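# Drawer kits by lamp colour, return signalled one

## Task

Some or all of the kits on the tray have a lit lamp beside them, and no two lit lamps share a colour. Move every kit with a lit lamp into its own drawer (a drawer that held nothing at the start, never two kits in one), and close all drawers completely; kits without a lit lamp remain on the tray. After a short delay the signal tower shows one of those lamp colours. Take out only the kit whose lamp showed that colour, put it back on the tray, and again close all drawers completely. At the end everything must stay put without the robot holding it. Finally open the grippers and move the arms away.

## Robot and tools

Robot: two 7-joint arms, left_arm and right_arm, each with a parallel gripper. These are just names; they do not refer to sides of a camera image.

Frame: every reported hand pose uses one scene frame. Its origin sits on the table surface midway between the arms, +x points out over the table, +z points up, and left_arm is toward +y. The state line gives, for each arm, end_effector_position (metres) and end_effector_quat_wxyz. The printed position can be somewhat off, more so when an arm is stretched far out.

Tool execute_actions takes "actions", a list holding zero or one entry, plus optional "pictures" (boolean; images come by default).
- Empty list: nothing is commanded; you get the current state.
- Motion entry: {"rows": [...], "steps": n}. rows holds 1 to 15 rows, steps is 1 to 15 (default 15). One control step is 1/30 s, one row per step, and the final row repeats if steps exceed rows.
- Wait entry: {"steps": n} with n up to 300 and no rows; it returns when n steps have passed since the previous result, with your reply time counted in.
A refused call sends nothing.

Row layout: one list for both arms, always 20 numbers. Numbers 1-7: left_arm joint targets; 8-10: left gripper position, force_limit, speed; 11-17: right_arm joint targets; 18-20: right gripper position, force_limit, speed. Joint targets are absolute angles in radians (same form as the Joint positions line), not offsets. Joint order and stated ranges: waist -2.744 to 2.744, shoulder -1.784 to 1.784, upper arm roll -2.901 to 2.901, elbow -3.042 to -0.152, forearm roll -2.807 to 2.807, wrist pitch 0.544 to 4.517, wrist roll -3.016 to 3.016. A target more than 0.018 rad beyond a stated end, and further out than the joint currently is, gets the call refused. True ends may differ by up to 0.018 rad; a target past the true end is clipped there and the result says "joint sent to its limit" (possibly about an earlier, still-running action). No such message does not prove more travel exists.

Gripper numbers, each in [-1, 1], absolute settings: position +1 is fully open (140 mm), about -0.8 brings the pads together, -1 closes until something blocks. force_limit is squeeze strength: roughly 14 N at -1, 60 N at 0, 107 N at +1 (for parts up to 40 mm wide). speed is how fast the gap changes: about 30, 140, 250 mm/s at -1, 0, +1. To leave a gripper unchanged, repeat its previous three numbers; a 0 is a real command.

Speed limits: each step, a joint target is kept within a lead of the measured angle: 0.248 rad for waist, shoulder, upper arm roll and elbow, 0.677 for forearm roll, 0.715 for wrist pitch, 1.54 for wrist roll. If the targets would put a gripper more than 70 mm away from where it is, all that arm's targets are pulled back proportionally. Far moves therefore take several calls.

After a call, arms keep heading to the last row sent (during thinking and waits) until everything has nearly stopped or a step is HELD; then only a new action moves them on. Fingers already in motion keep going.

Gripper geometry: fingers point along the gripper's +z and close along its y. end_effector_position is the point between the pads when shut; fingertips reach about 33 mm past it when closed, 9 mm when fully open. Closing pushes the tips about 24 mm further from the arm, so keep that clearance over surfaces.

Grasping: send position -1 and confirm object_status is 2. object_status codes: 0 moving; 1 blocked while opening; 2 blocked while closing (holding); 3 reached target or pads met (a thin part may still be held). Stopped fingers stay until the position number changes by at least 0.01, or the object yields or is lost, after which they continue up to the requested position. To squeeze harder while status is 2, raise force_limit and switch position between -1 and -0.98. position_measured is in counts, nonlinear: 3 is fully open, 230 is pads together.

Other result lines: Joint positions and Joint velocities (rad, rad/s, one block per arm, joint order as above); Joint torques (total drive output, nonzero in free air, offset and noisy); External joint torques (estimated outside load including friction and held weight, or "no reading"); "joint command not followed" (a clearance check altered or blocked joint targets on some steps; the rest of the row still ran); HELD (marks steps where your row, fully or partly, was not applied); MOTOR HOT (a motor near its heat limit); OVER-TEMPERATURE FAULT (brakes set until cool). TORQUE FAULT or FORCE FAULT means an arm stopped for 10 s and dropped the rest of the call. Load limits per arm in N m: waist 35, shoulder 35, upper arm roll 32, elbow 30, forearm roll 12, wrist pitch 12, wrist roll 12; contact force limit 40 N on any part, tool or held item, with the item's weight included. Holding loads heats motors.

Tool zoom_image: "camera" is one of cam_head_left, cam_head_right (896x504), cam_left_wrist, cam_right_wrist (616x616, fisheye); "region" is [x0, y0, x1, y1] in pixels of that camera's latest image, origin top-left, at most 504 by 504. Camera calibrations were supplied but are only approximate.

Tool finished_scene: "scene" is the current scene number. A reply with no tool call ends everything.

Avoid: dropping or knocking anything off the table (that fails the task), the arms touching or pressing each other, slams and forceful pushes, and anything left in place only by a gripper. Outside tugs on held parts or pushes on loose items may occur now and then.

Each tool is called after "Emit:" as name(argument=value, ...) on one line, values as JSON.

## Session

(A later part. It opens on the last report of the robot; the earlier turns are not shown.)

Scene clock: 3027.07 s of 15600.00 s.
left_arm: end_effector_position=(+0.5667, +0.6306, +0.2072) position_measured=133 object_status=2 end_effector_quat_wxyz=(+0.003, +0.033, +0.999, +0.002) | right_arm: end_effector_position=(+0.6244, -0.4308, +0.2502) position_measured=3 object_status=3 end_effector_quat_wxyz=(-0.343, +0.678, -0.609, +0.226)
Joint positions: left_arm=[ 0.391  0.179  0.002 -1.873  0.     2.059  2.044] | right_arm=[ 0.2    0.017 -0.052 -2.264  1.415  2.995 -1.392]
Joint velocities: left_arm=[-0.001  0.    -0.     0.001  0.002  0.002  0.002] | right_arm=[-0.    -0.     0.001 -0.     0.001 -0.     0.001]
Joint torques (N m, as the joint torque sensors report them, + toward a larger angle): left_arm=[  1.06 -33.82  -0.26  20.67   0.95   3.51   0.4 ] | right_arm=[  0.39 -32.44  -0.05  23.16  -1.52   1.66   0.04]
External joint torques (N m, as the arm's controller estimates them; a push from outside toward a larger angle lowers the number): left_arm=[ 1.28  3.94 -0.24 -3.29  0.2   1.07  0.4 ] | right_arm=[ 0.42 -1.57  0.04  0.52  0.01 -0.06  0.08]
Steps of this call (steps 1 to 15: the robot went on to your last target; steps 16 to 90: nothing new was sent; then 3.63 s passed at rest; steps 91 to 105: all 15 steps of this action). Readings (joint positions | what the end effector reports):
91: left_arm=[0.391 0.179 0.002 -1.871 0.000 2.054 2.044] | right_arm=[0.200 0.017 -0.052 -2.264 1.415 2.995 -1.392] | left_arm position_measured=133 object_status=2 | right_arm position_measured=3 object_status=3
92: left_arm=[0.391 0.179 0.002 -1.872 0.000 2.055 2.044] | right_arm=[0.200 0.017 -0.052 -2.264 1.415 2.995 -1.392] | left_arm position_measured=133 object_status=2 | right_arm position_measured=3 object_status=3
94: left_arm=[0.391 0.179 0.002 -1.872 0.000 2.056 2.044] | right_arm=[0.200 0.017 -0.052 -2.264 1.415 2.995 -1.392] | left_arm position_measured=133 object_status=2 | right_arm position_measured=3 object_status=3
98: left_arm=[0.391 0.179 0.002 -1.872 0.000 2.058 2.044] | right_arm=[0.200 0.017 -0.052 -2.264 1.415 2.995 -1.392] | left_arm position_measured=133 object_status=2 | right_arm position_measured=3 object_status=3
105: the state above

Emit:
execute_actions(actions=[{"rows":[[0.393,0.179,0,-1.872,0,2.058,2.05,0.15,-0.3,-0.7,0.2,0.017,-0.05,-2.264,1.415,2.995,-1.392,1,0,0],[0.393,0.179,0,-1.872,0,2.058,2.05,0.15,-0.3,-0.7,0.2,0.017,-0.05,-2.264,1.415,2.995,-1.392,1,0,0],[0.393,0.179,0,-1.872,0,2.058,2.05,0.15,-0.3,-0.7,0.2,0.017,-0.05,-2.264,1.415,2.995,-1.392,1,0,0],[0.393,0.179,0,-1.872,0,2.058,2.05,0.15,-0.3,-0.7,0.2,0.017,-0.05,-2.264,1.415,2.995,-1.392,1,0,0],[0.393,0.179,0,-1.872,0,2.058,2.05,0.15,-0.3,-0.7,0.2,0.017,-0.05,-2.264,1.415,2.995,-1.392,1,0,0],[0.393,0.179,0,-1.872,0,2.058,2.05,0.15,-0.3,-0.7,0.2,0.017,-0.05,-2.264,1.415,2.995,-1.392,1,0,0],[0.393,0.179,0,-1.872,0,2.058,2.05,0.15,-0.3,-0.7,0.2,0.017,-0.05,-2.264,1.415,2.995,-1.392,1,0,0],[0.393,0.179,0,-1.872,0,2.058,2.05,0.15,-0.3,-0.7,0.2,0.017,-0.05,-2.264,1.415,2.995,-1.392,1,0,0],[0.393,0.179,0,-1.872,0,2.03,2.05,0.15,-0.3,-0.7,0.2,0.017,-0.05,-2.264,1.415,2.995,-1.392,1,0,0],[0.393,0.172,0,-1.858,0,2.0,2.05,0.15,-0.3,-0.7,0.2,0.017,-0.05,-2.264,1.415,2.995,-1.392,1,0,0],[0.393,0.165,0,-1.84,0,1.97,2.05,0.15,-0.3,-0.7,0.2,0.017,-0.05,-2.264,1.415,2.995,-1.392,1,0,0],[0.393,0.158,0,-1.822,0,1.94,2.05,0.15,-0.3,-0.7,0.2,0.017,-0.05,-2.264,1.415,2.995,-1.392,1,0,0],[0.393,0.15,0,-1.803,0,1.92,2.05,0.15,-0.3,-0.7,0.2,0.017,-0.05,-2.264,1.415,2.995,-1.392,1,0,0],[0.393,0.143,0,-1.784,0,1.905,2.05,0.15,-0.3,-0.7,0.2,0.017,-0.05,-2.264,1.415,2.995,-1.392,1,0,0],[0.393,0.137,0,-1.764,0,1.905,2.05,0.15,-0.3,-0.7,0.2,0.017,-0.05,-2.264,1.415,2.995,-1.392,1,0,0]],"steps":15}], pictures=false)

Emit:
execute_actions(actions=[{"rows":[[0.393,0.137,0,-1.764,0,1.905,2.05,-0.2,0,-0.5,0.2,0.017,-0.05,-2.264,1.415,2.995,-1.392,1,0,0],[0.393,0.137,0,-1.764,0,1.905,2.05,-0.2,0,-0.5,0.2,0.017,-0.05,-2.264,1.415,2.995,-1.392,1,0,0],[0.393,0.137,0,-1.764,0,1.905,2.05,-0.2,0,-0.5,0.2,0.017,-0.05,-2.264,1.415,2.995,-1.392,1,0,0],[0.393,0.137,0,-1.764,0,1.905,2.05,-0.2,0,-0.5,0.2,0.017,-0.05,-2.264,1.415,2.995,-1.392,1,0,0],[0.393,0.07,0,-1.826,0,1.905,2.05,-0.2,0,-0.5,0.2,0.017,-0.05,-2.264,1.415,2.995,-1.392,1,0,0],[0.393,0.01,0,-1.889,0,1.905,2.0,-0.2,0,-0.5,0.2,0.017,-0.05,-2.264,1.415,2.995,-1.392,1,0,0],[0.393,-0.05,0,-1.951,0,1.905,1.9,-0.2,0,-0.5,0.2,0.017,-0.05,-2.264,1.415,2.995,-1.392,1,0,0],[0.393,-0.11,0,-2.013,0,1.905,1.8,-0.2,0,-0.5,0.2,0.017,-0.05,-2.264,1.415,2.995,-1.392,1,0,0],[0.393,-0.17,0,-2.075,0,1.91,1.7,-0.2,0,-0.5,0.2,0.017,-0.05,-2.264,1.415,2.995,-1.392,1,0,0],[0.393,-0.23,0,-2.138,0,1.91,1.6,-0.2,0,-0.5,0.2,0.017,-0.05,-2.264,1.415,2.995,-1.392,1,0,0],[0.393,-0.29,0,-2.2,0,1.91,1.5,-0.2,0,-0.5,0.2,0.017,-0.05,-2.264,1.415,2.995,-1.392,1,0,0],[0.42,-0.35,0,-2.262,0,1.915,1.4,-0.2,0,-0.5,0.2,0.017,-0.05,-2.264,1.415,2.995,-1.392,1,0,0],[0.47,-0.41,0,-2.325,0,1.915,1.35,-0.2,0,-0.5,0.2,0.017,-0.05,-2.264,1.415,2.995,-1.392,1,0,0],[0.55,-0.4685,0,-2.387,0,1.92,1.35,-0.2,0,-0.5,0.2,0.017,-0.05,-2.264,1.415,2.995,-1.392,1,0,0],[1.18,-0.4685,0,-2.45,0,2.0,1.35,-0.2,0,-0.5,0.2,0.017,-0.05,-2.264,1.415,2.995,-1.392,1,0,0]],"steps":15}], pictures=false)

Emit:
execute_actions(actions=[{"steps":18}], pictures=false)

Emit:
execute_actions(actions=[{"rows":[[1.18,-0.45,0,-2.75,0.3,2.9,1.35,-0.2,0,-0.5,0.2,0.017,-0.05,-2.264,1.415,2.995,-1.392,1,0,0]],"steps":15}], pictures=false)

Emit:
execute_actions(actions=[{"steps":12}], pictures=false)

Emit:
execute_actions(actions=[{"rows":[[1.185,-0.15,0,-2.79,0.85,3.65,1.35,-0.2,0,-0.5,0.2,0.017,-0.05,-2.264,1.415,2.995,-1.392,1,0,0]],"steps":15}], pictures=false)

Emit:
execute_actions(actions=[{"steps":10}], pictures=false)

Emit:
execute_actions(actions=[{"rows":[[1.185,0.198,0,-2.716,1.403,4.135,1.347,-0.2,0,-0.5,0.2,0.017,-0.05,-2.264,1.415,2.995,-1.392,1,0,0]],"steps":15}], pictures=false)

Emit:
execute_actions(actions=[{"steps":30}])

Scene clock: 3090.60 s of 15600.00 s.
left_arm: end_effector_position=(+0.5665, +0.6305, +0.2409) position_measured=110 object_status=3 end_effector_quat_wxyz=(+0.000, +0.033, +0.999, +0.000) | right_arm: end_effector_position=(+0.6244, -0.4308, +0.2502) position_measured=3 object_status=3 end_effector_quat_wxyz=(-0.343, +0.678, -0.609, +0.226)
Joint positions: left_arm=[ 0.391  0.16   0.002 -1.808  0.     1.969  2.044] | right_arm=[ 0.2    0.017 -0.052 -2.264  1.415  2.995 -1.392]
Joint velocities: left_arm=[ 0.002 -0.221 -0.     0.521 -0.    -0.357  0.001] | right_arm=[-0.001 -0.001 -0.002  0.001  0.002  0.     0.001]
Joint torques (N m, as the joint torque sensors report them, + toward a larger angle): left_arm=[  0.63 -40.86  -0.52  23.89   0.92   1.64   0.37] | right_arm=[  0.3  -32.81  -0.16  23.27  -1.53   1.66  -0.01]
External joint torques (N m, as the arm's controller estimates them; a push from outside toward a larger angle lowers the number): left_arm=[ 0.6  -1.41 -0.73 -0.07  0.09 -0.71  0.37] | right_arm=[ 0.47 -1.87  0.06  0.6   0.   -0.09  0.04]
Steps of this call (steps 1 to 15: the robot went on to your last target; steps 16 to 90: nothing new was sent; then 60.03 s passed at rest; steps 91 to 105: all 15 steps of this action). Readings (joint positions | what the end effector reports):
91: left_arm=[0.391 0.178 0.002 -1.873 0.000 2.059 2.044] | right_arm=[0.200 0.017 -0.052 -2.264 1.415 2.995 -1.392] | left_arm position_measured=133 object_status=0 | right_arm position_measured=3 object_status=3
92: left_arm=[0.391 0.178 0.002 -1.872 0.000 2.059 2.044] | right_arm=[0.200 0.017 -0.052 -2.264 1.415 2.995 -1.392] | left_arm position_measured=133 object_status=0 | right_arm position_measured=3 object_status=3
94: left_arm=[0.391 0.178 0.002 -1.872 0.000 2.059 2.044] | right_arm=[0.200 0.017 -0.052 -2.264 1.415 2.995 -1.392] | left_arm position_measured=123 object_status=0 | right_arm position_measured=3 object_status=3
98: left_arm=[0.391 0.178 0.002 -1.872 0.000 2.059 2.044] | right_arm=[0.200 0.017 -0.052 -2.264 1.415 2.995 -1.392] | left_arm position_measured=110 object_status=0 | right_arm position_measured=3 object_status=3
105: the state above

Scene clock: 3091.10 s of 15600.00 s.
left_arm: end_effector_position=(+0.4064, +0.5974, +0.2933) position_measured=154 object_status=0 end_effector_quat_wxyz=(+0.009, -0.156, +0.988, +0.005) | right_arm: end_effector_position=(+0.6244, -0.4308, +0.2502) position_measured=3 object_status=3 end_effector_quat_wxyz=(-0.343, +0.678, -0.609, +0.226)
Joint positions: left_arm=[ 0.476 -0.37  -0.011 -2.274 -0.     1.925  1.737] | right_arm=[ 0.2    0.017 -0.052 -2.264  1.415  2.995 -1.392]
Joint velocities: left_arm=[ 1.142 -0.792  0.031 -0.889 -0.     0.202 -0.639] | right_arm=[ 0.     0.001  0.     0.    -0.    -0.     0.   ]
Joint torques (N m, as the joint torque sensors report them, + toward a larger angle): left_arm=[ 1.85 -1.04  3.66 19.34  1.06  3.45 -0.37] | right_arm=[  0.36 -32.53  -0.18  23.1   -1.54   1.59   0.05]
External joint torques (N m, as the arm's controller estimates them; a push from outside toward a larger angle lowers the number): left_arm=[ 1.46 -0.4   0.59 -1.53 -0.15  0.9  -0.38] | right_arm=[ 0.3  -1.59 -0.18  0.38  0.   -0.13  0.09]
Steps of this call (steps 1 to 15: all 15 steps of this action). Readings (joint positions | what the end effector reports):
1: left_arm=[0.391 0.152 0.002 -1.792 0.000 1.958 2.044] | right_arm=[0.200 0.017 -0.052 -2.264 1.415 2.995 -1.392] | left_arm position_measured=110 object_status=0 | right_arm position_measured=3 object_status=3
2: left_arm=[0.391 0.144 0.002 -1.781 0.000 1.950 2.044] | right_arm=[0.200 0.017 -0.052 -2.264 1.415 2.995 -1.392] | left_arm position_measured=114 object_status=0 | right_arm position_measured=3 object_status=3
4: left_arm=[0.391 0.134 0.002 -1.767 0.000 1.938 2.044] | right_arm=[0.200 0.017 -0.052 -2.264 1.415 2.995 -1.392] | left_arm position_measured=123 object_status=0 | right_arm position_measured=3 object_status=3
8: left_arm=[0.391 0.005 0.002 -1.909 0.000 1.924 2.005] | right_arm=[0.200 0.017 -0.052 -2.264 1.415 2.995 -1.392] | left_arm position_measured=141 object_status=0 | right_arm position_measured=3 object_status=3
15: the state above

Scene clock: 3091.70 s of 15600.00 s.
left_arm: end_effector_position=(+0.1599, +0.7696, +0.2568) position_measured=154 object_status=3 end_effector_quat_wxyz=(+0.005, -0.616, +0.788, +0.001) | right_arm: end_effector_position=(+0.6244, -0.4308, +0.2502) position_measured=3 object_status=3 end_effector_quat_wxyz=(-0.343, +0.678, -0.609, +0.226)
Joint positions: left_arm=[ 1.174 -0.466  0.007 -2.448 -0.     1.991  1.439] | right_arm=[ 0.2    0.017 -0.052 -2.264  1.415  2.995 -1.392]
Joint velocities: left_arm=[ 0.055 -0.009 -0.034 -0.006 -0.     0.029 -0.273] | right_arm=[-0.001  0.    -0.    -0.001  0.     0.     0.001]
Joint torques (N m, as the joint torque sensors report them, + toward a larger angle): left_arm=[  0.68 -16.01  -4.09  22.72   1.03   3.33  -0.38] | right_arm=[  0.12 -32.38   0.01  23.11  -1.57   1.63   0.02]
External joint torques (N m, as the arm's controller estimates them; a push from outside toward a larger angle lowers the number): left_arm=[ 1.76 -0.5  -2.46 -1.49  0.36  0.89 -0.38] | right_arm=[ 0.18 -1.43  0.14  0.43 -0.03 -0.11  0.06]
Steps of this call (steps 1 to 18: the robot went on to your last target). Readings (joint positions | what the end effector reports):
1: left_arm=[0.519 -0.392 -0.010 -2.303 -0.000 1.932 1.716] | right_arm=[0.200 0.017 -0.052 -2.264 1.415 2.995 -1.392] | left_arm position_measured=154 object_status=0 | right_arm position_measured=3 object_status=3
2: left_arm=[0.564 -0.408 -0.009 -2.329 -0.000 1.939 1.694] | right_arm=[0.200 0.017 -0.052 -2.264 1.415 2.995 -1.392] | left_arm position_measured=154 object_status=3 | right_arm position_measured=3 object_status=3
4: left_arm=[0.661 -0.430 -0.006 -2.373 -0.000 1.950 1.653] | right_arm=[0.200 0.017 -0.052 -2.264 1.415 2.995 -1.392] | left_arm position_measured=154 object_status=3 | right_arm position_measured=3 object_status=3
8: left_arm=[0.869 -0.450 -0.003 -2.421 -0.000 1.967 1.580] | right_arm=[0.200 0.017 -0.052 -2.264 1.415 2.995 -1.392] | left_arm position_measured=154 object_status=3 | right_arm position_measured=3 object_status=3
18: the state above

Scene clock: 3092.20 s of 15600.00 s.
left_arm: end_effector_position=(+0.1913, +0.8666, +0.2234) position_measured=154 object_status=3 end_effector_quat_wxyz=(+0.176, -0.522, +0.814, +0.187) | right_arm: end_effector_position=(+0.6244, -0.4308, +0.2502) position_measured=3 object_status=3 end_effector_quat_wxyz=(-0.343, +0.678, -0.609, +0.226)
Joint positions: left_arm=[ 1.177 -0.449  0.002 -2.746  0.284  2.795  1.381] | right_arm=[ 0.2    0.017 -0.052 -2.264  1.415  2.995 -1.392]
Joint velocities: left_arm=[ 0.    -0.001 -0.003 -0.026  0.113  0.617 -0.081] | right_arm=[ 0.001 -0.    -0.001  0.001  0.    -0.    -0.   ]
Joint torques (N m, as the joint torque sensors report them, + toward a larger angle): left_arm=[  1.7  -15.39  -1.17  21.05   1.13   3.82  -0.3 ] | right_arm=[  0.04 -32.82  -0.46  23.24  -1.58   1.58   0.04]
External joint torques (N m, as the arm's controller estimates them; a push from outside toward a larger angle lowers the number): left_arm=[ 1.4  -0.53 -1.21 -1.67  0.91  0.85 -0.29] | right_arm=[-0.05 -1.78 -0.5   0.46 -0.03 -0.14  0.09]
Steps of this call (steps 1 to 15: all 15 steps of this action). Readings (joint positions | what the end effector reports):
1: left_arm=[1.174 -0.471 0.006 -2.476 0.035 2.056 1.435] | right_arm=[0.200 0.017 -0.052 -2.264 1.415 2.995 -1.392] | left_arm position_measured=154 object_status=3 | right_arm position_measured=3 object_status=3
2: left_arm=[1.175 -0.472 0.006 -2.519 0.073 2.134 1.430] | right_arm=[0.200 0.017 -0.052 -2.264 1.415 2.995 -1.392] | left_arm position_measured=154 object_status=3 | right_arm position_measured=3 object_status=3
4: left_arm=[1.176 -0.463 0.006 -2.606 0.136 2.290 1.421] | right_arm=[0.200 0.017 -0.052 -2.264 1.415 2.995 -1.392] | left_arm position_measured=154 object_status=3 | right_arm position_measured=3 object_status=3
8: left_arm=[1.176 -0.450 0.005 -2.704 0.217 2.530 1.406] | right_arm=[0.200 0.017 -0.052 -2.264 1.415 2.995 -1.392] | left_arm position_measured=154 object_status=3 | right_arm position_measured=3 object_status=3
15: the state above

Scene clock: 3092.60 s of 15600.00 s.
left_arm: end_effector_position=(+0.2061, +0.8812, +0.2432) position_measured=154 object_status=3 end_effector_quat_wxyz=(+0.216, -0.514, +0.805, +0.203) | right_arm: end_effector_position=(+0.6244, -0.4308, +0.2502) position_measured=3 object_status=3 end_effector_quat_wxyz=(-0.343, +0.678, -0.609, +0.226)
Joint positions: left_arm=[ 1.177 -0.449  0.002 -2.748  0.297  2.887  1.363] | right_arm=[ 0.2    0.017 -0.052 -2.264  1.415  2.995 -1.392]
Joint velocities: left_arm=[-0.001 -0.     0.    -0.001  0.002  0.054 -0.021] | right_arm=[-0.    -0.001 -0.     0.001 -0.001 -0.001 -0.001]
Joint torques (N m, as the joint torque sensors report them, + toward a larger angle): left_arm=[  1.28 -14.95  -1.86  22.26   1.03   3.96  -0.33] | right_arm=[  0.02 -32.73   0.02  23.2   -1.55   1.69   0.04]
External joint torques (N m, as the arm's controller estimates them; a push from outside toward a larger angle lowers the number): left_arm=[ 1.29  0.26 -1.67 -0.92  0.84  0.7  -0.32] | right_arm=[ 0.07 -1.76  0.13  0.48 -0.02 -0.05  0.08]
Steps of this call (steps 1 to 12: the robot went on to your last target). Readings (joint positions | what the end effector reports):
1: left_arm=[1.177 -0.449 0.002 -2.746 0.287 2.813 1.378] | right_arm=[0.200 0.017 -0.052 -2.264 1.415 2.995 -1.392] | left_arm position_measured=154 object_status=3 | right_arm position_measured=3 object_status=3
2: left_arm=[1.177 -0.449 0.002 -2.747 0.290 2.828 1.376] | right_arm=[0.200 0.017 -0.052 -2.264 1.415 2.995 -1.392] | left_arm position_measured=154 object_status=3 | right_arm position_measured=3 object_status=3
4: left_arm=[1.177 -0.449 0.002 -2.747 0.293 2.851 1.372] | right_arm=[0.200 0.017 -0.052 -2.264 1.415 2.995 -1.392] | left_arm position_measured=154 object_status=3 | right_arm position_measured=3 object_status=3
8: left_arm=[1.177 -0.449 0.002 -2.748 0.296 2.876 1.367] | right_arm=[0.200 0.017 -0.052 -2.264 1.415 2.995 -1.392] | left_arm position_measured=154 object_status=3 | right_arm position_measured=3 object_status=3
12: the state above

Scene clock: 3093.10 s of 15600.00 s.
left_arm: end_effector_position=(+0.3474, +0.8385, +0.2056) position_measured=154 object_status=3 end_effector_quat_wxyz=(+0.348, -0.231, +0.884, +0.209) | right_arm: end_effector_position=(+0.6244, -0.4308, +0.2502) position_measured=3 object_status=3 end_effector_quat_wxyz=(-0.343, +0.678, -0.609, +0.226)
Joint positions: left_arm=[ 1.182 -0.154  0.001 -2.79   0.817  3.55   1.36 ] | right_arm=[ 0.2    0.017 -0.052 -2.264  1.415  2.995 -1.392]
Joint velocities: left_arm=[-0.001  0.037  0.001 -0.001  0.261  0.582 -0.01 ] | right_arm=[-0.    -0.     0.    -0.001  0.001 -0.     0.001]
Joint torques (N m, as the joint torque sensors report them, + toward a larger angle): left_arm=[  1.03 -18.97  -0.04  18.17   0.02   4.01  -0.25] | right_arm=[  0.01 -32.71  -0.08  23.16  -1.53   1.65   0.03]
External joint torques (N m, as the arm's controller estimates them; a push from outside toward a larger angle lowers the number): left_arm=[ 0.38  2.59 -0.95 -0.79  1.1   0.94 -0.24] | right_arm=[ 0.01 -1.74 -0.02  0.45  0.01 -0.08  0.07]
Steps of this call (steps 1 to 15: all 15 steps of this action). Readings (joint positions | what the end effector reports):
1: left_arm=[1.181 -0.428 0.005 -2.748 0.354 2.944 1.363] | right_arm=[0.200 0.017 -0.052 -2.264 1.415 2.995 -1.392] | left_arm position_measured=154 object_status=3 | right_arm position_measured=3 object_status=3
2: left_arm=[1.182 -0.394 0.005 -2.750 0.409 3.005 1.363] | right_arm=[0.200 0.017 -0.052 -2.264 1.415 2.995 -1.392] | left_arm position_measured=154 object_status=3 | right_arm position_measured=3 object_status=3
4: left_arm=[1.182 -0.322 0.004 -2.759 0.507 3.114 1.363] | right_arm=[0.200 0.017 -0.052 -2.264 1.415 2.995 -1.392] | left_arm position_measured=154 object_status=3 | right_arm position_measured=3 object_status=3
8: left_arm=[1.182 -0.217 0.003 -2.779 0.665 3.306 1.363] | right_arm=[0.200 0.017 -0.052 -2.264 1.415 2.995 -1.392] | left_arm position_measured=154 object_status=3 | right_arm position_measured=3 object_status=3
15: the state above

Scene clock: 3093.43 s of 15600.00 s.
left_arm: end_effector_position=(+0.3652, +0.8307, +0.2250) position_measured=154 object_status=3 end_effector_quat_wxyz=(+0.383, -0.207, +0.876, +0.208) | right_arm: end_effector_position=(+0.6244, -0.4308, +0.2502) position_measured=3 object_status=3 end_effector_quat_wxyz=(-0.343, +0.678, -0.609, +0.226)
Joint positions: left_arm=[ 1.182 -0.152  0.001 -2.79   0.845  3.633  1.358] | right_arm=[ 0.2    0.017 -0.052 -2.264  1.415  2.995 -1.392]
Joint velocities: left_arm=[ 0.     0.     0.     0.001  0.016  0.078 -0.004] | right_arm=[-0.001 -0.001  0.001  0.001 -0.     0.     0.001]
Joint torques (N m, as the joint torque sensors report them, + toward a larger angle): left_arm=[  0.93 -19.34   0.01  17.66   0.     3.86  -0.16] | right_arm=[  0.   -32.47   0.09  23.    -1.56   1.64   0.05]
External joint torques (N m, as the arm's controller estimates them; a push from outside toward a larger angle lowers the number): left_arm=[ 0.88  1.43 -0.31 -0.68  0.96  0.68 -0.15] | right_arm=[ 0.05 -1.44  0.2   0.22 -0.02 -0.1   0.1 ]
Steps of this call (steps 1 to 10: the robot went on to your last target). Readings (joint positions | what the end effector reports):
1: left_arm=[1.182 -0.153 0.001 -2.790 0.824 3.567 1.360] | right_arm=[0.200 0.017 -0.052 -2.264 1.415 2.995 -1.392] | left_arm position_measured=154 object_status=3 | right_arm position_measured=3 object_status=3
2: left_arm=[1.182 -0.153 0.001 -2.790 0.830 3.582 1.359] | right_arm=[0.200 0.017 -0.052 -2.264 1.415 2.995 -1.392] | left_arm position_measured=154 object_status=3 | right_arm position_measured=3 object_status=3
4: left_arm=[1.182 -0.153 0.001 -2.790 0.837 3.603 1.359] | right_arm=[0.200 0.017 -0.052 -2.264 1.415 2.995 -1.392] | left_arm position_measured=154 object_status=3 | right_arm position_measured=3 object_status=3
8: left_arm=[1.182 -0.152 0.001 -2.790 0.844 3.627 1.358] | right_arm=[0.200 0.017 -0.052 -2.264 1.415 2.995 -1.392] | left_arm position_measured=154 object_status=3 | right_arm position_measured=3 object_status=3
10: the state above

Scene clock: 3093.93 s of 15600.00 s.
left_arm: end_effector_position=(+0.4329, +0.6543, +0.1647) position_measured=154 object_status=3 end_effector_quat_wxyz=(+0.470, +0.025, +0.882, +0.013) | right_arm: end_effector_position=(+0.6244, -0.4308, +0.2502) position_measured=3 object_status=3 end_effector_quat_wxyz=(-0.343, +0.678, -0.609, +0.226)
Joint positions: left_arm=[ 1.186  0.192  0.002 -2.722  1.361  4.055  1.356] | right_arm=[ 0.2    0.017 -0.052 -2.264  1.415  2.995 -1.392]
Joint velocities: left_arm=[-0.001  0.089 -0.001  0.027  0.342  0.456 -0.006] | right_arm=[-0.     0.     0.001  0.001 -0.    -0.001 -0.   ]
Joint torques (N m, as the joint torque sensors report them, + toward a larger angle): left_arm=[ -0.71 -27.19  -1.32  14.18  -0.08   4.24  -0.32] | right_arm=[  0.33 -32.84  -0.18  23.    -1.53   1.64   0.03]
External joint torques (N m, as the arm's controller estimates them; a push from outside toward a larger angle lowers the number): left_arm=[-1.21  1.03 -1.21  1.25  0.98  0.92 -0.29] | right_arm=[ 0.36 -1.87 -0.1   0.26  0.01 -0.09  0.07]
Steps of this call (steps 1 to 15: all 15 steps of this action). Readings (joint positions | what the end effector reports):
1: left_arm=[1.185 -0.135 0.003 -2.780 0.887 3.663 1.358] | right_arm=[0.200 0.017 -0.052 -2.264 1.415 2.995 -1.392] | left_arm position_measured=154 object_status=3 | right_arm position_measured=3 object_status=3
2: left_arm=[1.185 -0.108 0.003 -2.769 0.932 3.695 1.358] | right_arm=[0.200 0.017 -0.052 -2.264 1.415 2.995 -1.392] | left_arm position_measured=154 object_status=3 | right_arm position_measured=3 object_status=3
4: left_arm=[1.185 -0.048 0.003 -2.755 1.016 3.755 1.358] | right_arm=[0.200 0.017 -0.052 -2.264 1.415 2.995 -1.392] | left_arm position_measured=154 object_status=3 | right_arm position_measured=3 object_status=3
8: left_arm=[1.186 0.078 0.003 -2.736 1.170 3.871 1.358] | right_arm=[0.200 0.017 -0.052 -2.264 1.415 2.995 -1.392] | left_arm position_measured=154 object_status=3 | right_arm position_measured=3 object_status=3
15: the state above

Scene clock: 3094.93 s of 15600.00 s.
left_arm: end_effector_position=(+0.4378, +0.6374, +0.1846) position_measured=154 object_status=3 end_effector_quat_wxyz=(+0.498, +0.045, +0.866, -0.004) | right_arm: end_effector_position=(+0.6244, -0.4308, +0.2502) position_measured=3 object_status=3 end_effector_quat_wxyz=(-0.343, +0.678, -0.609, +0.226)
Joint positions: left_arm=[ 1.186  0.196  0.002 -2.717  1.4    4.131  1.354] | right_arm=[ 0.2    0.017 -0.052 -2.264  1.415  2.995 -1.392]
Joint velocities: left_arm=[ 0.001 -0.     0.    -0.001 -0.001  0.001 -0.001] | right_arm=[ 0.001 -0.    -0.     0.     0.001  0.001 -0.   ]
Joint torques (N m, as the joint torque sensors report them, + toward a larger angle): left_arm=[ -1.08 -24.24  -0.58  11.8    0.07   3.93  -0.33] | right_arm=[  0.06 -32.79  -0.12  22.78  -1.52   1.61   0.06]
External joint torques (N m, as the arm's controller estimates them; a push from outside toward a larger angle lowers the number): left_arm=[-1.1   1.81  0.    0.13  0.81  0.67 -0.31] | right_arm=[ 0.03 -1.85 -0.09  0.07  0.01 -0.12  0.1 ]
Steps of this call (steps 1 to 30: the robot went on to your last target). Readings (joint positions | what the end effector reports):
1: left_arm=[1.186 0.194 0.002 -2.721 1.371 4.069 1.356] | right_arm=[0.200 0.017 -0.052 -2.264 1.415 2.995 -1.392] | left_arm position_measured=154 object_status=3 | right_arm position_measured=3 object_status=3
2: left_arm=[1.186 0.195 0.002 -2.720 1.378 4.080 1.356] | right_arm=[0.200 0.017 -0.052 -2.264 1.415 2.995 -1.392] | left_arm position_measured=154 object_status=3 | right_arm position_measured=3 object_status=3
4: left_arm=[1.186 0.195 0.002 -2.719 1.388 4.097 1.355] | right_arm=[0.200 0.017 -0.052 -2.264 1.415 2.995 -1.392] | left_arm position_measured=154 object_status=3 | right_arm position_measured=3 object_status=3
8: left_arm=[1.186 0.196 0.002 -2.718 1.396 4.116 1.355] | right_arm=[0.200 0.017 -0.052 -2.264 1.415 2.995 -1.392] | left_arm position_measured=154 object_status=3 | right_arm position_measured=3 object_status=3
30: the state above
All arms were judged still, so your last target was given up. Only a new action makes them travel on or press farther. Fingers that are still opening or closing keep moving.
camera_calibration (this result's frames):
cam_left_wrist: T_world_to_cam=[[0.209285, 0.966816, 0.146517, -0.726677], [0.0776041, -0.165785, 0.983104, -0.0966892], [0.97477, -0.194378, -0.109725, -0.0920042], [0, 0, 0, 1]] pos_world=[0.249269, 0.66865, 0.191431]
cam_right_wrist: T_world_to_cam=[[-0.683745, -0.0235471, -0.729341, 0.596443], [-0.419391, 0.830598, 0.366357, 0.519313], [0.597162, 0.556374, -0.577793, 0.187586], [0, 0, 0, 1]] pos_world=[0.513592, -0.521664, 0.353142]

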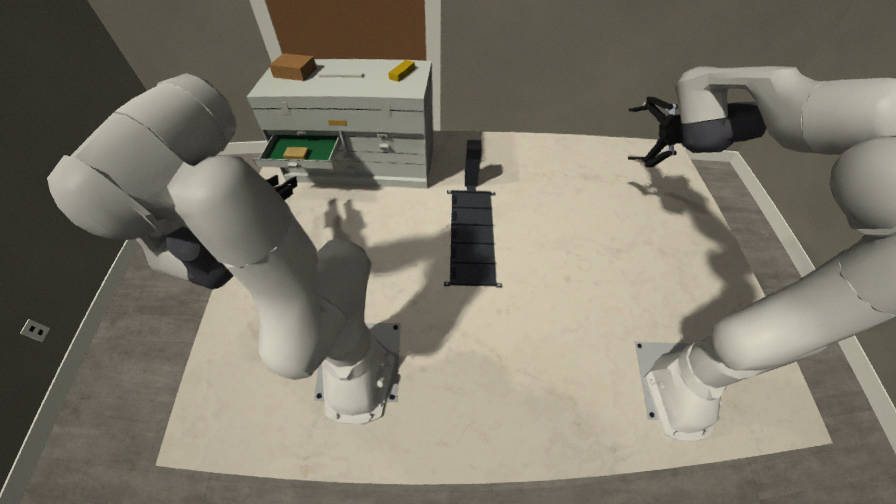

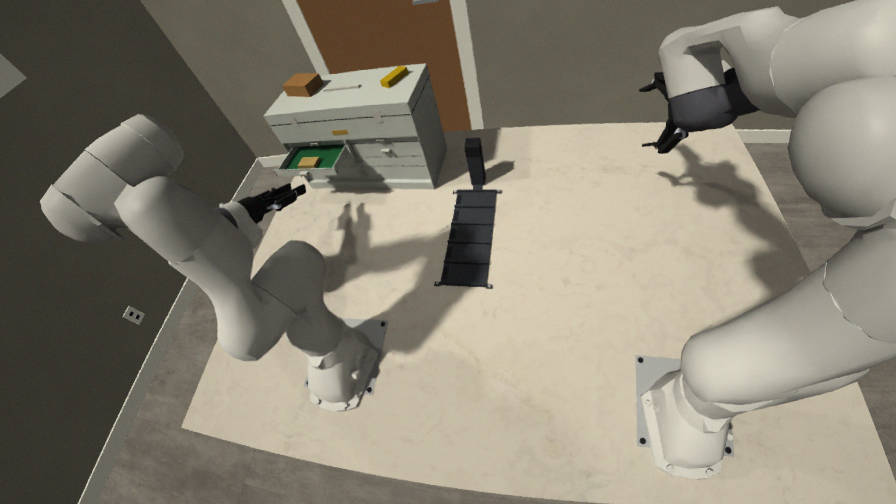

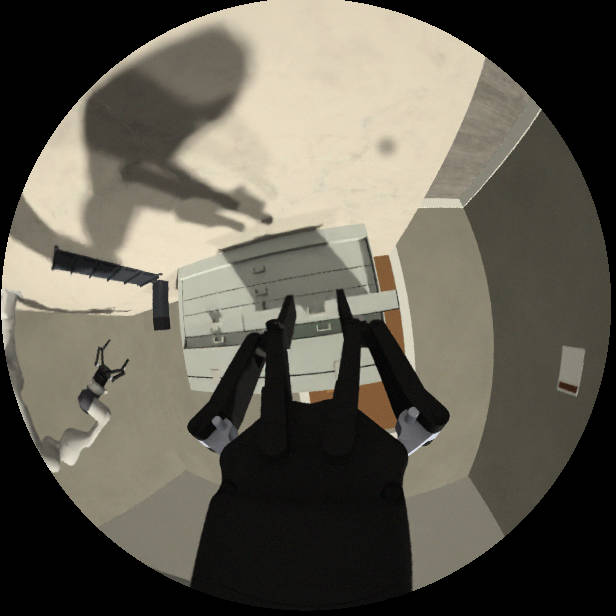

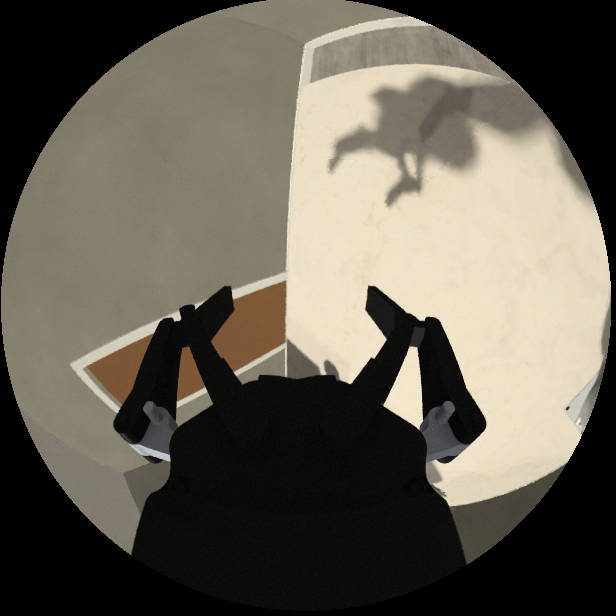

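Emit:
execute_actions(actions=[{"rows":[[1.17,0.202,0,-2.709,1.375,4.126,1.33,-0.2,0,-0.5,0.2,0.017,-0.05,-2.264,1.415,2.995,-1.392,1,0,0],[1.154,0.207,0,-2.701,1.36,4.123,1.325,-0.2,0,-0.5,0.2,0.017,-0.05,-2.264,1.415,2.995,-1.392,1,0,0],[1.138,0.212,0,-2.694,1.346,4.12,1.32,-0.2,0,-0.5,0.2,0.017,-0.05,-2.264,1.415,2.995,-1.392,1,0,0],[1.122,0.218,0,-2.686,1.332,4.117,1.315,-0.2,0,-0.5,0.2,0.017,-0.05,-2.264,1.415,2.995,-1.392,1,0,0],[1.106,0.223,0,-2.679,1.318,4.114,1.31,-0.2,0,-0.5,0.2,0.017,-0.05,-2.264,1.415,2.995,-1.392,1,0,0],[1.09,0.228,0,-2.671,1.304,4.111,1.305,-0.2,0,-0.5,0.2,0.017,-0.05,-2.264,1.415,2.995,-1.392,1,0,0],[1.075,0.233,0,-2.664,1.292,4.108,1.30,-0.2,0,-0.5,0.2,0.017,-0.05,-2.264,1.415,2.995,-1.392,1,0,0],[1.06,0.238,0,-2.656,1.282,4.104,1.295,-0.2,0,-0.5,0.2,0.017,-0.05,-2.264,1.415,2.995,-1.392,1,0,0],[1.047,0.242,0,-2.65,1.274,4.10,1.29,-0.2,0,-0.5,0.2,0.017,-0.05,-2.264,1.415,2.995,-1.392,1,0,0],[1.036,0.246,0,-2.642,1.266,4.095,1.285,-0.2,0,-0.5,0.2,0.017,-0.05,-2.264,1.415,2.995,-1.392,1,0,0],[1.024,0.25,0,-2.633,1.258,4.09,1.28,-0.2,0,-0.5,0.2,0.017,-0.05,-2.264,1.415,2.995,-1.392,1,0,0],[1.012,0.254,0,-2.624,1.249,4.085,1.275,-0.2,0,-0.5,0.2,0.017,-0.05,-2.264,1.415,2.995,-1.392,1,0,0],[1.0,0.258,0,-2.615,1.24,4.08,1.27,-0.2,0,-0.5,0.2,0.017,-0.05,-2.264,1.415,2.995,-1.392,1,0,0],[0.988,0.263,0,-2.606,1.232,4.075,1.265,-0.2,0,-0.5,0.2,0.017,-0.05,-2.264,1.415,2.995,-1.392,1,0,0],[0.976,0.267,0,-2.598,1.224,4.07,1.26,-0.2,0,-0.5,0.2,0.017,-0.05,-2.264,1.415,2.995,-1.392,1,0,0]],"steps":15}], pictures=false)

Emit:
execute_actions(actions=[{"rows":[[0.964,0.271,0,-2.589,1.215,4.066,1.255,-0.2,0,-0.5,0.2,0.017,-0.05,-2.264,1.415,2.995,-1.392,1,0,0],[0.953,0.276,0,-2.58,1.207,4.061,1.25,-0.2,0,-0.5,0.2,0.017,-0.05,-2.264,1.415,2.995,-1.392,1,0,0],[0.943,0.28,0,-2.571,1.2,4.057,1.246,-0.2,0,-0.5,0.2,0.017,-0.05,-2.264,1.415,2.995,-1.392,1,0,0],[0.932,0.285,0,-2.562,1.192,4.052,1.242,-0.2,0,-0.5,0.2,0.017,-0.05,-2.264,1.415,2.995,-1.392,1,0,0],[0.922,0.289,0,-2.553,1.185,4.048,1.238,-0.2,0,-0.5,0.2,0.017,-0.05,-2.264,1.415,2.995,-1.392,1,0,0],[0.911,0.294,0,-2.545,1.177,4.043,1.234,-0.2,0,-0.5,0.2,0.017,-0.05,-2.264,1.415,2.995,-1.392,1,0,0],[0.901,0.298,0,-2.536,1.17,4.038,1.23,-0.2,0,-0.5,0.2,0.017,-0.05,-2.264,1.415,2.995,-1.392,1,0,0],[0.891,0.303,0,-2.527,1.163,4.033,1.226,-0.2,0,-0.5,0.2,0.017,-0.05,-2.264,1.415,2.995,-1.392,1,0,0],[0.881,0.308,0,-2.517,1.156,4.028,1.222,-0.2,0,-0.5,0.2,0.017,-0.05,-2.264,1.415,2.995,-1.392,1,0,0],[0.871,0.313,0,-2.507,1.149,4.023,1.218,-0.2,0,-0.5,0.2,0.017,-0.05,-2.264,1.415,2.995,-1.392,1,0,0],[0.861,0.318,0,-2.497,1.142,4.018,1.214,-0.2,0,-0.5,0.2,0.017,-0.05,-2.264,1.415,2.995,-1.392,1,0,0],[0.851,0.323,0,-2.486,1.136,4.013,1.21,-0.2,0,-0.5,0.2,0.017,-0.05,-2.264,1.415,2.995,-1.392,1,0,0],[0.842,0.328,0,-2.476,1.13,4.008,1.207,-0.2,0,-0.5,0.2,0.017,-0.05,-2.264,1.415,2.995,-1.392,1,0,0],[0.832,0.333,0,-2.466,1.124,4.004,1.205,-0.2,0,-0.5,0.2,0.017,-0.05,-2.264,1.415,2.995,-1.392,1,0,0],[0.824,0.338,0,-2.458,1.118,4.0,1.203,-0.2,0,-0.5,0.2,0.017,-0.05,-2.264,1.415,2.995,-1.392,1,0,0]],"steps":15}], pictures=false)

Emit:
execute_actions(actions=[{"rows":[[0.817,0.342,0,-2.45,1.113,3.997,1.2,-0.2,0,-0.5,0.2,0.017,-0.05,-2.264,1.415,2.995,-1.392,1,0,0],[0.81,0.346,0,-2.443,1.108,3.994,1.2,-0.2,0,-0.5,0.2,0.017,-0.05,-2.264,1.415,2.995,-1.392,1,0,0],[0.804,0.35,0,-2.436,1.104,3.991,1.2,-0.2,0,-0.5,0.2,0.017,-0.05,-2.264,1.415,2.995,-1.392,1,0,0],[0.798,0.353,0,-2.43,1.10,3.988,1.2,-0.2,0,-0.5,0.2,0.017,-0.05,-2.264,1.415,2.995,-1.392,1,0,0],[0.793,0.356,0,-2.424,1.097,3.986,1.2,-0.2,0,-0.5,0.2,0.017,-0.05,-2.264,1.415,2.995,-1.392,1,0,0],[0.788,0.359,0,-2.419,1.094,3.984,1.2,-0.2,0,-0.5,0.2,0.017,-0.05,-2.264,1.415,2.995,-1.392,1,0,0],[0.784,0.362,0,-2.414,1.092,3.982,1.2,-0.2,0,-0.5,0.2,0.017,-0.05,-2.264,1.415,2.995,-1.392,1,0,0],[0.78,0.364,0,-2.41,1.09,3.981,1.2,-0.2,0,-0.5,0.2,0.017,-0.05,-2.264,1.415,2.995,-1.392,1,0,0],[0.777,0.366,0,-2.407,1.089,3.98,1.2,-0.2,0,-0.5,0.2,0.017,-0.05,-2.264,1.415,2.995,-1.392,1,0,0],[0.774,0.368,0,-2.404,1.088,3.98,1.2,-0.2,0,-0.5,0.2,0.017,-0.05,-2.264,1.415,2.995,-1.392,1,0,0],[0.772,0.369,0,-2.402,1.088,3.98,1.2,-0.2,0,-0.5,0.2,0.017,-0.05,-2.264,1.415,2.995,-1.392,1,0,0]],"steps":15}], pictures=false)

Emit:
execute_actions(actions=[{"steps":10}], pictures=false)

Emit:
execute_actions(actions=[{"rows":[[0.79,0.358,0,-2.42,1.11,3.995,1.21,-0.2,0,-0.5,0.2,0.017,-0.05,-2.264,1.415,2.995,-1.392,1,0,0],[0.805,0.35,0,-2.436,1.12,4.005,1.22,-0.2,0,-0.5,0.2,0.017,-0.05,-2.264,1.415,2.995,-1.392,1,0,0],[0.82,0.341,0,-2.452,1.135,4.015,1.23,-0.2,0,-0.5,0.2,0.017,-0.05,-2.264,1.415,2.995,-1.392,1,0,0],[0.835,0.332,0,-2.468,1.148,4.025,1.235,-0.2,0,-0.5,0.2,0.017,-0.05,-2.264,1.415,2.995,-1.392,1,0,0],[0.855,0.322,0,-2.488,1.16,4.035,1.24,-0.2,0,-0.5,0.2,0.017,-0.05,-2.264,1.415,2.995,-1.392,1,0,0],[0.875,0.312,0,-2.508,1.171,4.045,1.245,-0.2,0,-0.5,0.2,0.017,-0.05,-2.264,1.415,2.995,-1.392,1,0,0],[0.893,0.303,0,-2.527,1.171,4.045,1.245,-0.2,0,-0.5,0.2,0.017,-0.05,-2.264,1.415,2.995,-1.392,1,0,0]],"steps":15}])

Scene clock: 3157.40 s of 15600.00 s.
left_arm: end_effector_position=(+0.5040, +0.6318, +0.1858) position_measured=154 object_status=3 end_effector_quat_wxyz=(+0.504, +0.044, +0.863, -0.012) | right_arm: end_effector_position=(+0.6244, -0.4308, +0.2502) position_measured=3 object_status=3 end_effector_quat_wxyz=(-0.343, +0.678, -0.609, +0.226)
Joint positions: left_arm=[ 1.005  0.256  0.001 -2.618  1.255  4.094  1.304] | right_arm=[ 0.2    0.017 -0.052 -2.264  1.415  2.995 -1.392]
Joint velocities: left_arm=[-0.346  0.119 -0.     0.247 -0.242 -0.132 -0.128] | right_arm=[ 0.    -0.    -0.001  0.     0.    -0.001  0.001]
Joint torques (N m, as the joint torque sensors report them, + toward a larger angle): left_arm=[ -2.28 -28.59  -1.1   12.26  -1.16   2.89  -0.28] | right_arm=[  0.26 -32.92  -0.3   23.2   -1.56   1.62   0.02]
External joint torques (N m, as the arm's controller estimates them; a push from outside toward a larger angle lowers the number): left_arm=[-4.06  1.22 -0.19  1.   -0.55 -0.57 -0.29] | right_arm=[ 0.26 -2.02 -0.24  0.52 -0.02 -0.11  0.06]
Steps of this call (steps 1 to 90: nothing new was sent; then 58.97 s passed at rest; steps 91 to 105: all 15 steps of this action). Readings (joint positions | what the end effector reports):
91: left_arm=[1.183 0.197 0.002 -2.716 1.395 4.131 1.352] | right_arm=[0.200 0.017 -0.052 -2.264 1.415 2.995 -1.392] | left_arm position_measured=154 object_status=3 | right_arm position_measured=3 object_status=3
92: left_arm=[1.176 0.199 0.002 -2.712 1.388 4.130 1.350] | right_arm=[0.200 0.017 -0.052 -2.264 1.415 2.995 -1.392] | left_arm position_measured=154 object_status=3 | right_arm position_measured=3 object_status=3
94: left_arm=[1.154 0.207 0.002 -2.701 1.368 4.128 1.345] | right_arm=[0.200 0.017 -0.052 -2.264 1.415 2.995 -1.392] | left_arm position_measured=154 object_status=3 | right_arm position_measured=3 object_status=3
98: left_arm=[1.095 0.226 0.002 -2.673 1.321 4.120 1.332] | right_arm=[0.200 0.017 -0.052 -2.264 1.415 2.995 -1.392] | left_arm position_measured=154 object_status=3 | right_arm position_measured=3 object_status=3
105: the state above

Scene clock: 3157.90 s of 15600.00 s.
left_arm: end_effector_position=(+0.5740, +0.6270, +0.1850) position_measured=154 object_status=3 end_effector_quat_wxyz=(+0.503, +0.043, +0.863, -0.014) | right_arm: end_effector_position=(+0.6244, -0.4308, +0.2502) position_measured=3 object_status=3 end_effector_quat_wxyz=(-0.343, +0.678, -0.609, +0.226)
Joint positions: left_arm=[ 0.847  0.326  0.001 -2.48   1.142  4.024  1.241] | right_arm=[ 0.2    0.017 -0.052 -2.264  1.415  2.995 -1.392]
Joint velocities: left_arm=[-0.267  0.142  0.001  0.271 -0.183 -0.13  -0.104] | right_arm=[-0.     0.     0.001 -0.001 -0.002 -0.001 -0.001]
Joint torques (N m, as the joint torque sensors report them, + toward a larger angle): left_arm=[ -1.18 -32.98  -1.65  14.3   -1.44   2.9   -0.37] | right_arm=[  0.35 -32.61  -0.31  22.91  -1.6    1.66   0.04]
External joint torques (N m, as the arm's controller estimates them; a push from outside toward a larger angle lowers the number): left_arm=[-3.02  0.52 -1.28  1.42 -0.67 -0.19 -0.32] | right_arm=[ 0.39 -1.66 -0.2   0.19 -0.06 -0.07  0.08]
Steps of this call (steps 1 to 15: all 15 steps of this action). Readings (joint positions | what the end effector reports):
1: left_arm=[0.993 0.260 0.001 -2.609 1.246 4.090 1.300] | right_arm=[0.200 0.017 -0.052 -2.264 1.415 2.995 -1.392] | left_arm position_measured=154 object_status=3 | right_arm position_measured=3 object_status=3
2: left_arm=[0.982 0.265 0.001 -2.601 1.238 4.085 1.295] | right_arm=[0.200 0.017 -0.052 -2.264 1.415 2.995 -1.392] | left_arm position_measured=154 object_status=3 | right_arm position_measured=3 object_status=3
4: left_arm=[0.959 0.274 0.001 -2.583 1.221 4.076 1.286] | right_arm=[0.200 0.017 -0.052 -2.264 1.415 2.995 -1.392] | left_arm position_measured=154 object_status=3 | right_arm position_measured=3 object_status=3
8: left_arm=[0.917 0.291 0.001 -2.548 1.190 4.058 1.269] | right_arm=[0.200 0.017 -0.052 -2.264 1.415 2.995 -1.392] | left_arm position_measured=154 object_status=3 | right_arm position_measured=3 object_status=3
15: the state above

Scene clock: 3158.40 s of 15600.00 s.
left_arm: end_effector_position=(+0.6078, +0.6242, +0.1844) position_measured=154 object_status=3 end_effector_quat_wxyz=(+0.503, +0.041, +0.863, -0.014) | right_arm: end_effector_position=(+0.6244, -0.4308, +0.2502) position_measured=3 object_status=3 end_effector_quat_wxyz=(-0.343, +0.678, -0.609, +0.226)
Joint positions: left_arm=[ 0.78   0.365  0.001 -2.407  1.093  3.988  1.213] | right_arm=[ 0.2    0.017 -0.052 -2.264  1.415  2.995 -1.392]
Joint velocities: left_arm=[-0.001  0.     0.001 -0.    -0.002 -0.001 -0.022] | right_arm=[-0.    -0.001 -0.001  0.001  0.001  0.     0.   ]
Joint torques (N m, as the joint torque sensors report them, + toward a larger angle): left_arm=[ -4.38 -31.95  -1.86  17.71  -1.84   2.04  -0.21] | right_arm=[  0.09 -32.96  -0.25  23.    -1.57   1.64   0.05]
External joint torques (N m, as the arm's controller estimates them; a push from outside toward a larger angle lowers the number): left_arm=[-4.55  2.85 -1.11  2.5  -0.82 -1.14 -0.19] | right_arm=[ 0.12 -1.97 -0.16  0.29 -0.04 -0.1   0.1 ]
Steps of this call (steps 1 to 15: all 15 steps of this action). Readings (joint positions | what the end effector reports):
1: left_arm=[0.838 0.331 0.001 -2.471 1.136 4.020 1.237] | right_arm=[0.200 0.017 -0.052 -2.264 1.415 2.995 -1.392] | left_arm position_measured=154 object_status=3 | right_arm position_measured=3 object_status=3
2: left_arm=[0.830 0.335 0.001 -2.463 1.130 4.016 1.234] | right_arm=[0.200 0.017 -0.052 -2.264 1.415 2.995 -1.392] | left_arm position_measured=154 object_status=3 | right_arm position_measured=3 object_status=3
4: left_arm=[0.816 0.343 0.001 -2.447 1.119 4.008 1.229] | right_arm=[0.200 0.017 -0.052 -2.264 1.415 2.995 -1.392] | left_arm position_measured=154 object_status=3 | right_arm position_measured=3 object_status=3
8: left_arm=[0.794 0.356 0.001 -2.423 1.103 3.996 1.221] | right_arm=[0.200 0.017 -0.052 -2.264 1.415 2.995 -1.392] | left_arm position_measured=154 object_status=3 | right_arm position_measured=3 object_status=3
15: the state above

Scene clock: 3158.73 s of 15600.00 s.
left_arm: end_effector_position=(+0.6080, +0.6242, +0.1844) position_measured=154 object_status=3 end_effector_quat_wxyz=(+0.503, +0.039, +0.863, -0.015) | right_arm: end_effector_position=(+0.6244, -0.4308, +0.2502) position_measured=3 object_status=3 end_effector_quat_wxyz=(-0.343, +0.678, -0.609, +0.226)
Joint positions: left_arm=[ 0.78   0.365  0.001 -2.407  1.093  3.988  1.208] | right_arm=[ 0.2    0.017 -0.052 -2.264  1.415  2.995 -1.392]
Joint velocities: left_arm=[ 0.     0.001 -0.     0.001 -0.002  0.    -0.007] | right_arm=[ 0.    -0.     0.001  0.    -0.001  0.    -0.001]
Joint torques (N m, as the joint torque sensors report them, + toward a larger angle): left_arm=[ -5.   -32.    -1.75  17.48  -2.02   2.14  -0.22] | right_arm=[  0.42 -32.62  -0.15  23.    -1.53   1.66   0.02]
External joint torques (N m, as the arm's controller estimates them; a push from outside toward a larger angle lowers the number): left_arm=[-5.06  2.71 -0.88  2.29 -1.03 -1.03 -0.19] | right_arm=[ 0.33 -1.72 -0.18  0.33  0.01 -0.06  0.06]
Steps of this call (steps 1 to 10: the robot went on to your last target). Readings (joint positions | what the end effector reports):
1: left_arm=[0.780 0.365 0.001 -2.407 1.093 3.988 1.212] | right_arm=[0.200 0.017 -0.052 -2.264 1.415 2.995 -1.392] | left_arm position_measured=154 object_status=3 | right_arm position_measured=3 object_status=3
2: left_arm=[0.780 0.365 0.001 -2.407 1.093 3.988 1.211] | right_arm=[0.200 0.017 -0.052 -2.264 1.415 2.995 -1.392] | left_arm position_measured=154 object_status=3 | right_arm position_measured=3 object_status=3
4: left_arm=[0.780 0.365 0.001 -2.407 1.093 3.988 1.210] | right_arm=[0.200 0.017 -0.052 -2.264 1.415 2.995 -1.392] | left_arm position_measured=154 object_status=3 | right_arm position_measured=3 object_status=3
8: left_arm=[0.780 0.365 0.001 -2.407 1.093 3.988 1.209] | right_arm=[0.200 0.017 -0.052 -2.264 1.415 2.995 -1.392] | left_arm position_measured=154 object_status=3 | right_arm position_measured=3 object_status=3
10: the state above

Scene clock: 3159.23 s of 15600.00 s.
left_arm: end_effector_position=(+0.5525, +0.6311, +0.1813) position_measured=154 object_status=3 end_effector_quat_wxyz=(+0.499, +0.027, +0.866, -0.020) | right_arm: end_effector_position=(+0.6244, -0.4308, +0.2502) position_measured=3 object_status=3 end_effector_quat_wxyz=(-0.343, +0.678, -0.609, +0.226)
Joint positions: left_arm=[ 0.89   0.306  0.002 -2.524  1.165  4.036  1.23 ] | right_arm=[ 0.2    0.017 -0.052 -2.264  1.415  2.995 -1.392]
Joint velocities: left_arm=[-0.001 -0.009  0.    -0.014  0.025  0.03   0.027] | right_arm=[ 0.001  0.001 -0.     0.001 -0.002  0.    -0.   ]
Joint torques (N m, as the joint torque sensors report them, + toward a larger angle): left_arm=[  1.25 -32.58  -2.04  11.67   0.07   3.92   0.49] | right_arm=[  0.17 -32.35  -0.26  22.78  -1.53   1.62   0.04]
External joint torques (N m, as the arm's controller estimates them; a push from outside toward a larger angle lowers the number): left_arm=[ 1.23 -0.88 -1.25 -2.42  0.99  0.72  0.51] | right_arm=[ 0.27 -1.42 -0.09  0.09  0.   -0.12  0.08]
Steps of this call (steps 1 to 15: all 15 steps of this action). Readings (joint positions | what the end effector reports):
1: left_arm=[0.781 0.363 0.001 -2.409 1.095 3.988 1.208] | right_arm=[0.200 0.017 -0.052 -2.264 1.415 2.995 -1.392] | left_arm position_measured=154 object_status=3 | right_arm position_measured=3 object_status=3
2: left_arm=[0.786 0.360 0.000 -2.416 1.100 3.990 1.209] | right_arm=[0.200 0.017 -0.052 -2.264 1.415 2.995 -1.392] | left_arm position_measured=154 object_status=3 | right_arm position_measured=3 object_status=3
4: left_arm=[0.805 0.348 -0.001 -2.439 1.117 3.998 1.212] | right_arm=[0.200 0.017 -0.052 -2.264 1.415 2.995 -1.392] | left_arm position_measured=154 object_status=3 | right_arm position_measured=3 object_status=3
8: left_arm=[0.866 0.317 -0.000 -2.502 1.150 4.021 1.221] | right_arm=[0.200 0.017 -0.052 -2.264 1.415 2.995 -1.392] | left_arm position_measured=154 object_status=3 | right_arm position_measured=3 object_status=3
15: the state above
camera_calibration (this result's frames):
cam_left_wrist: T_world_to_cam=[[0.192428, 0.975996, 0.101992, -0.732573], [0.0815403, -0.119478, 0.989483, -0.135935], [0.977917, -0.182088, -0.102574, -0.216237], [0, 0, 0, 1]] pos_world=[0.363514, 0.659373, 0.187042]
cam_right_wrist: T_world_to_cam=[[-0.683746, -0.023547, -0.729341, 0.596443], [-0.419391, 0.830599, 0.366357, 0.519313], [0.597163, 0.556374, -0.577793, 0.187586], [0, 0, 0, 1]] pos_world=[0.513592, -0.521664, 0.353142]

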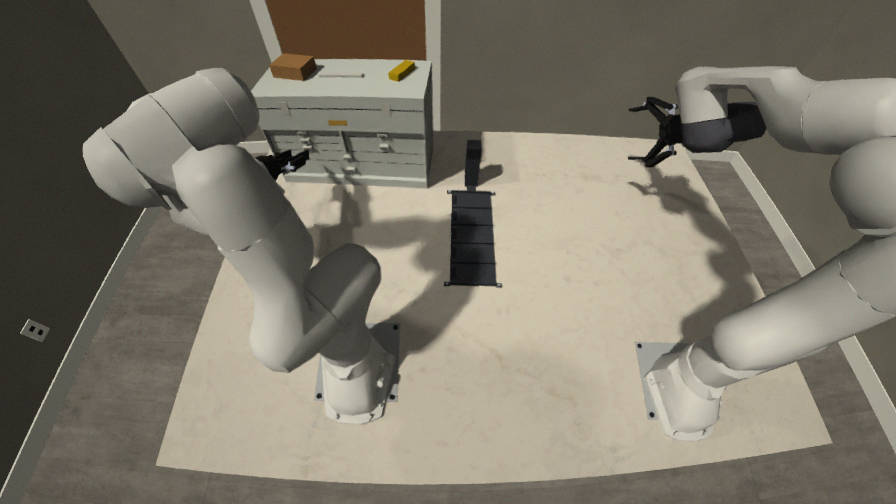

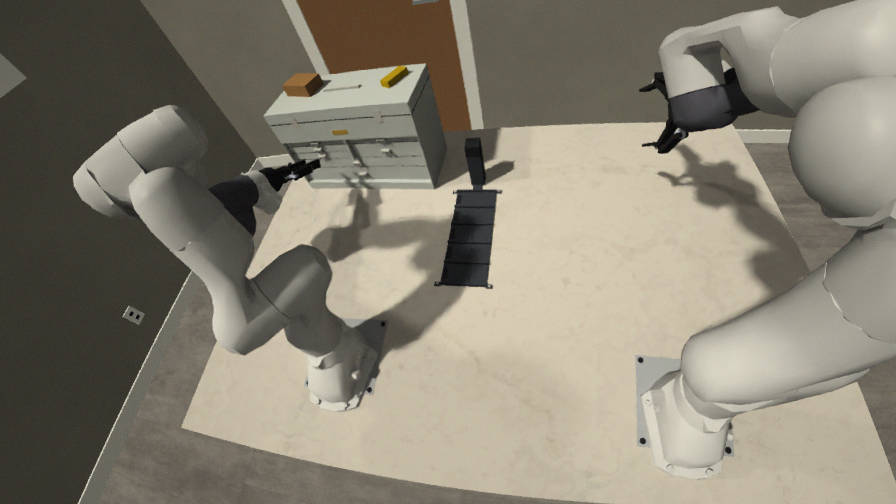

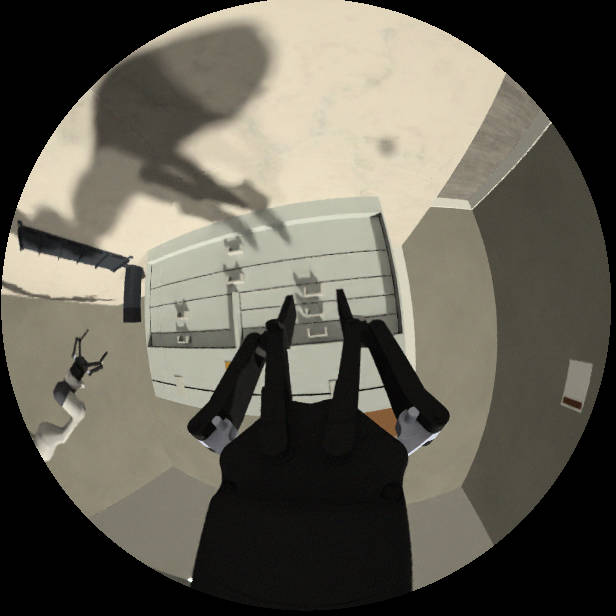

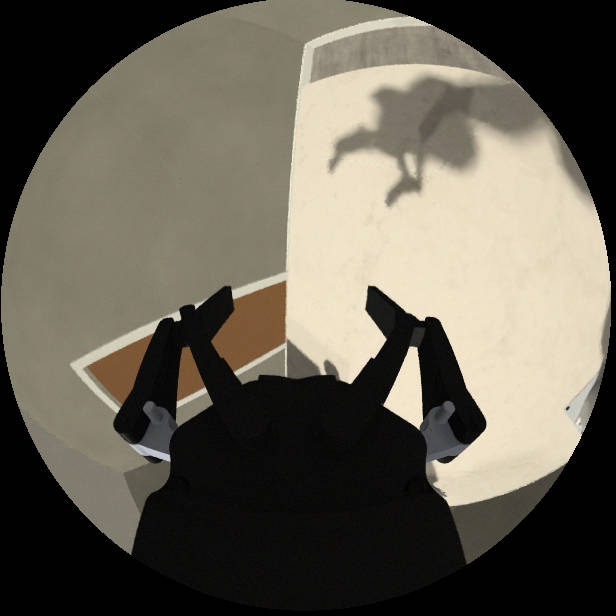

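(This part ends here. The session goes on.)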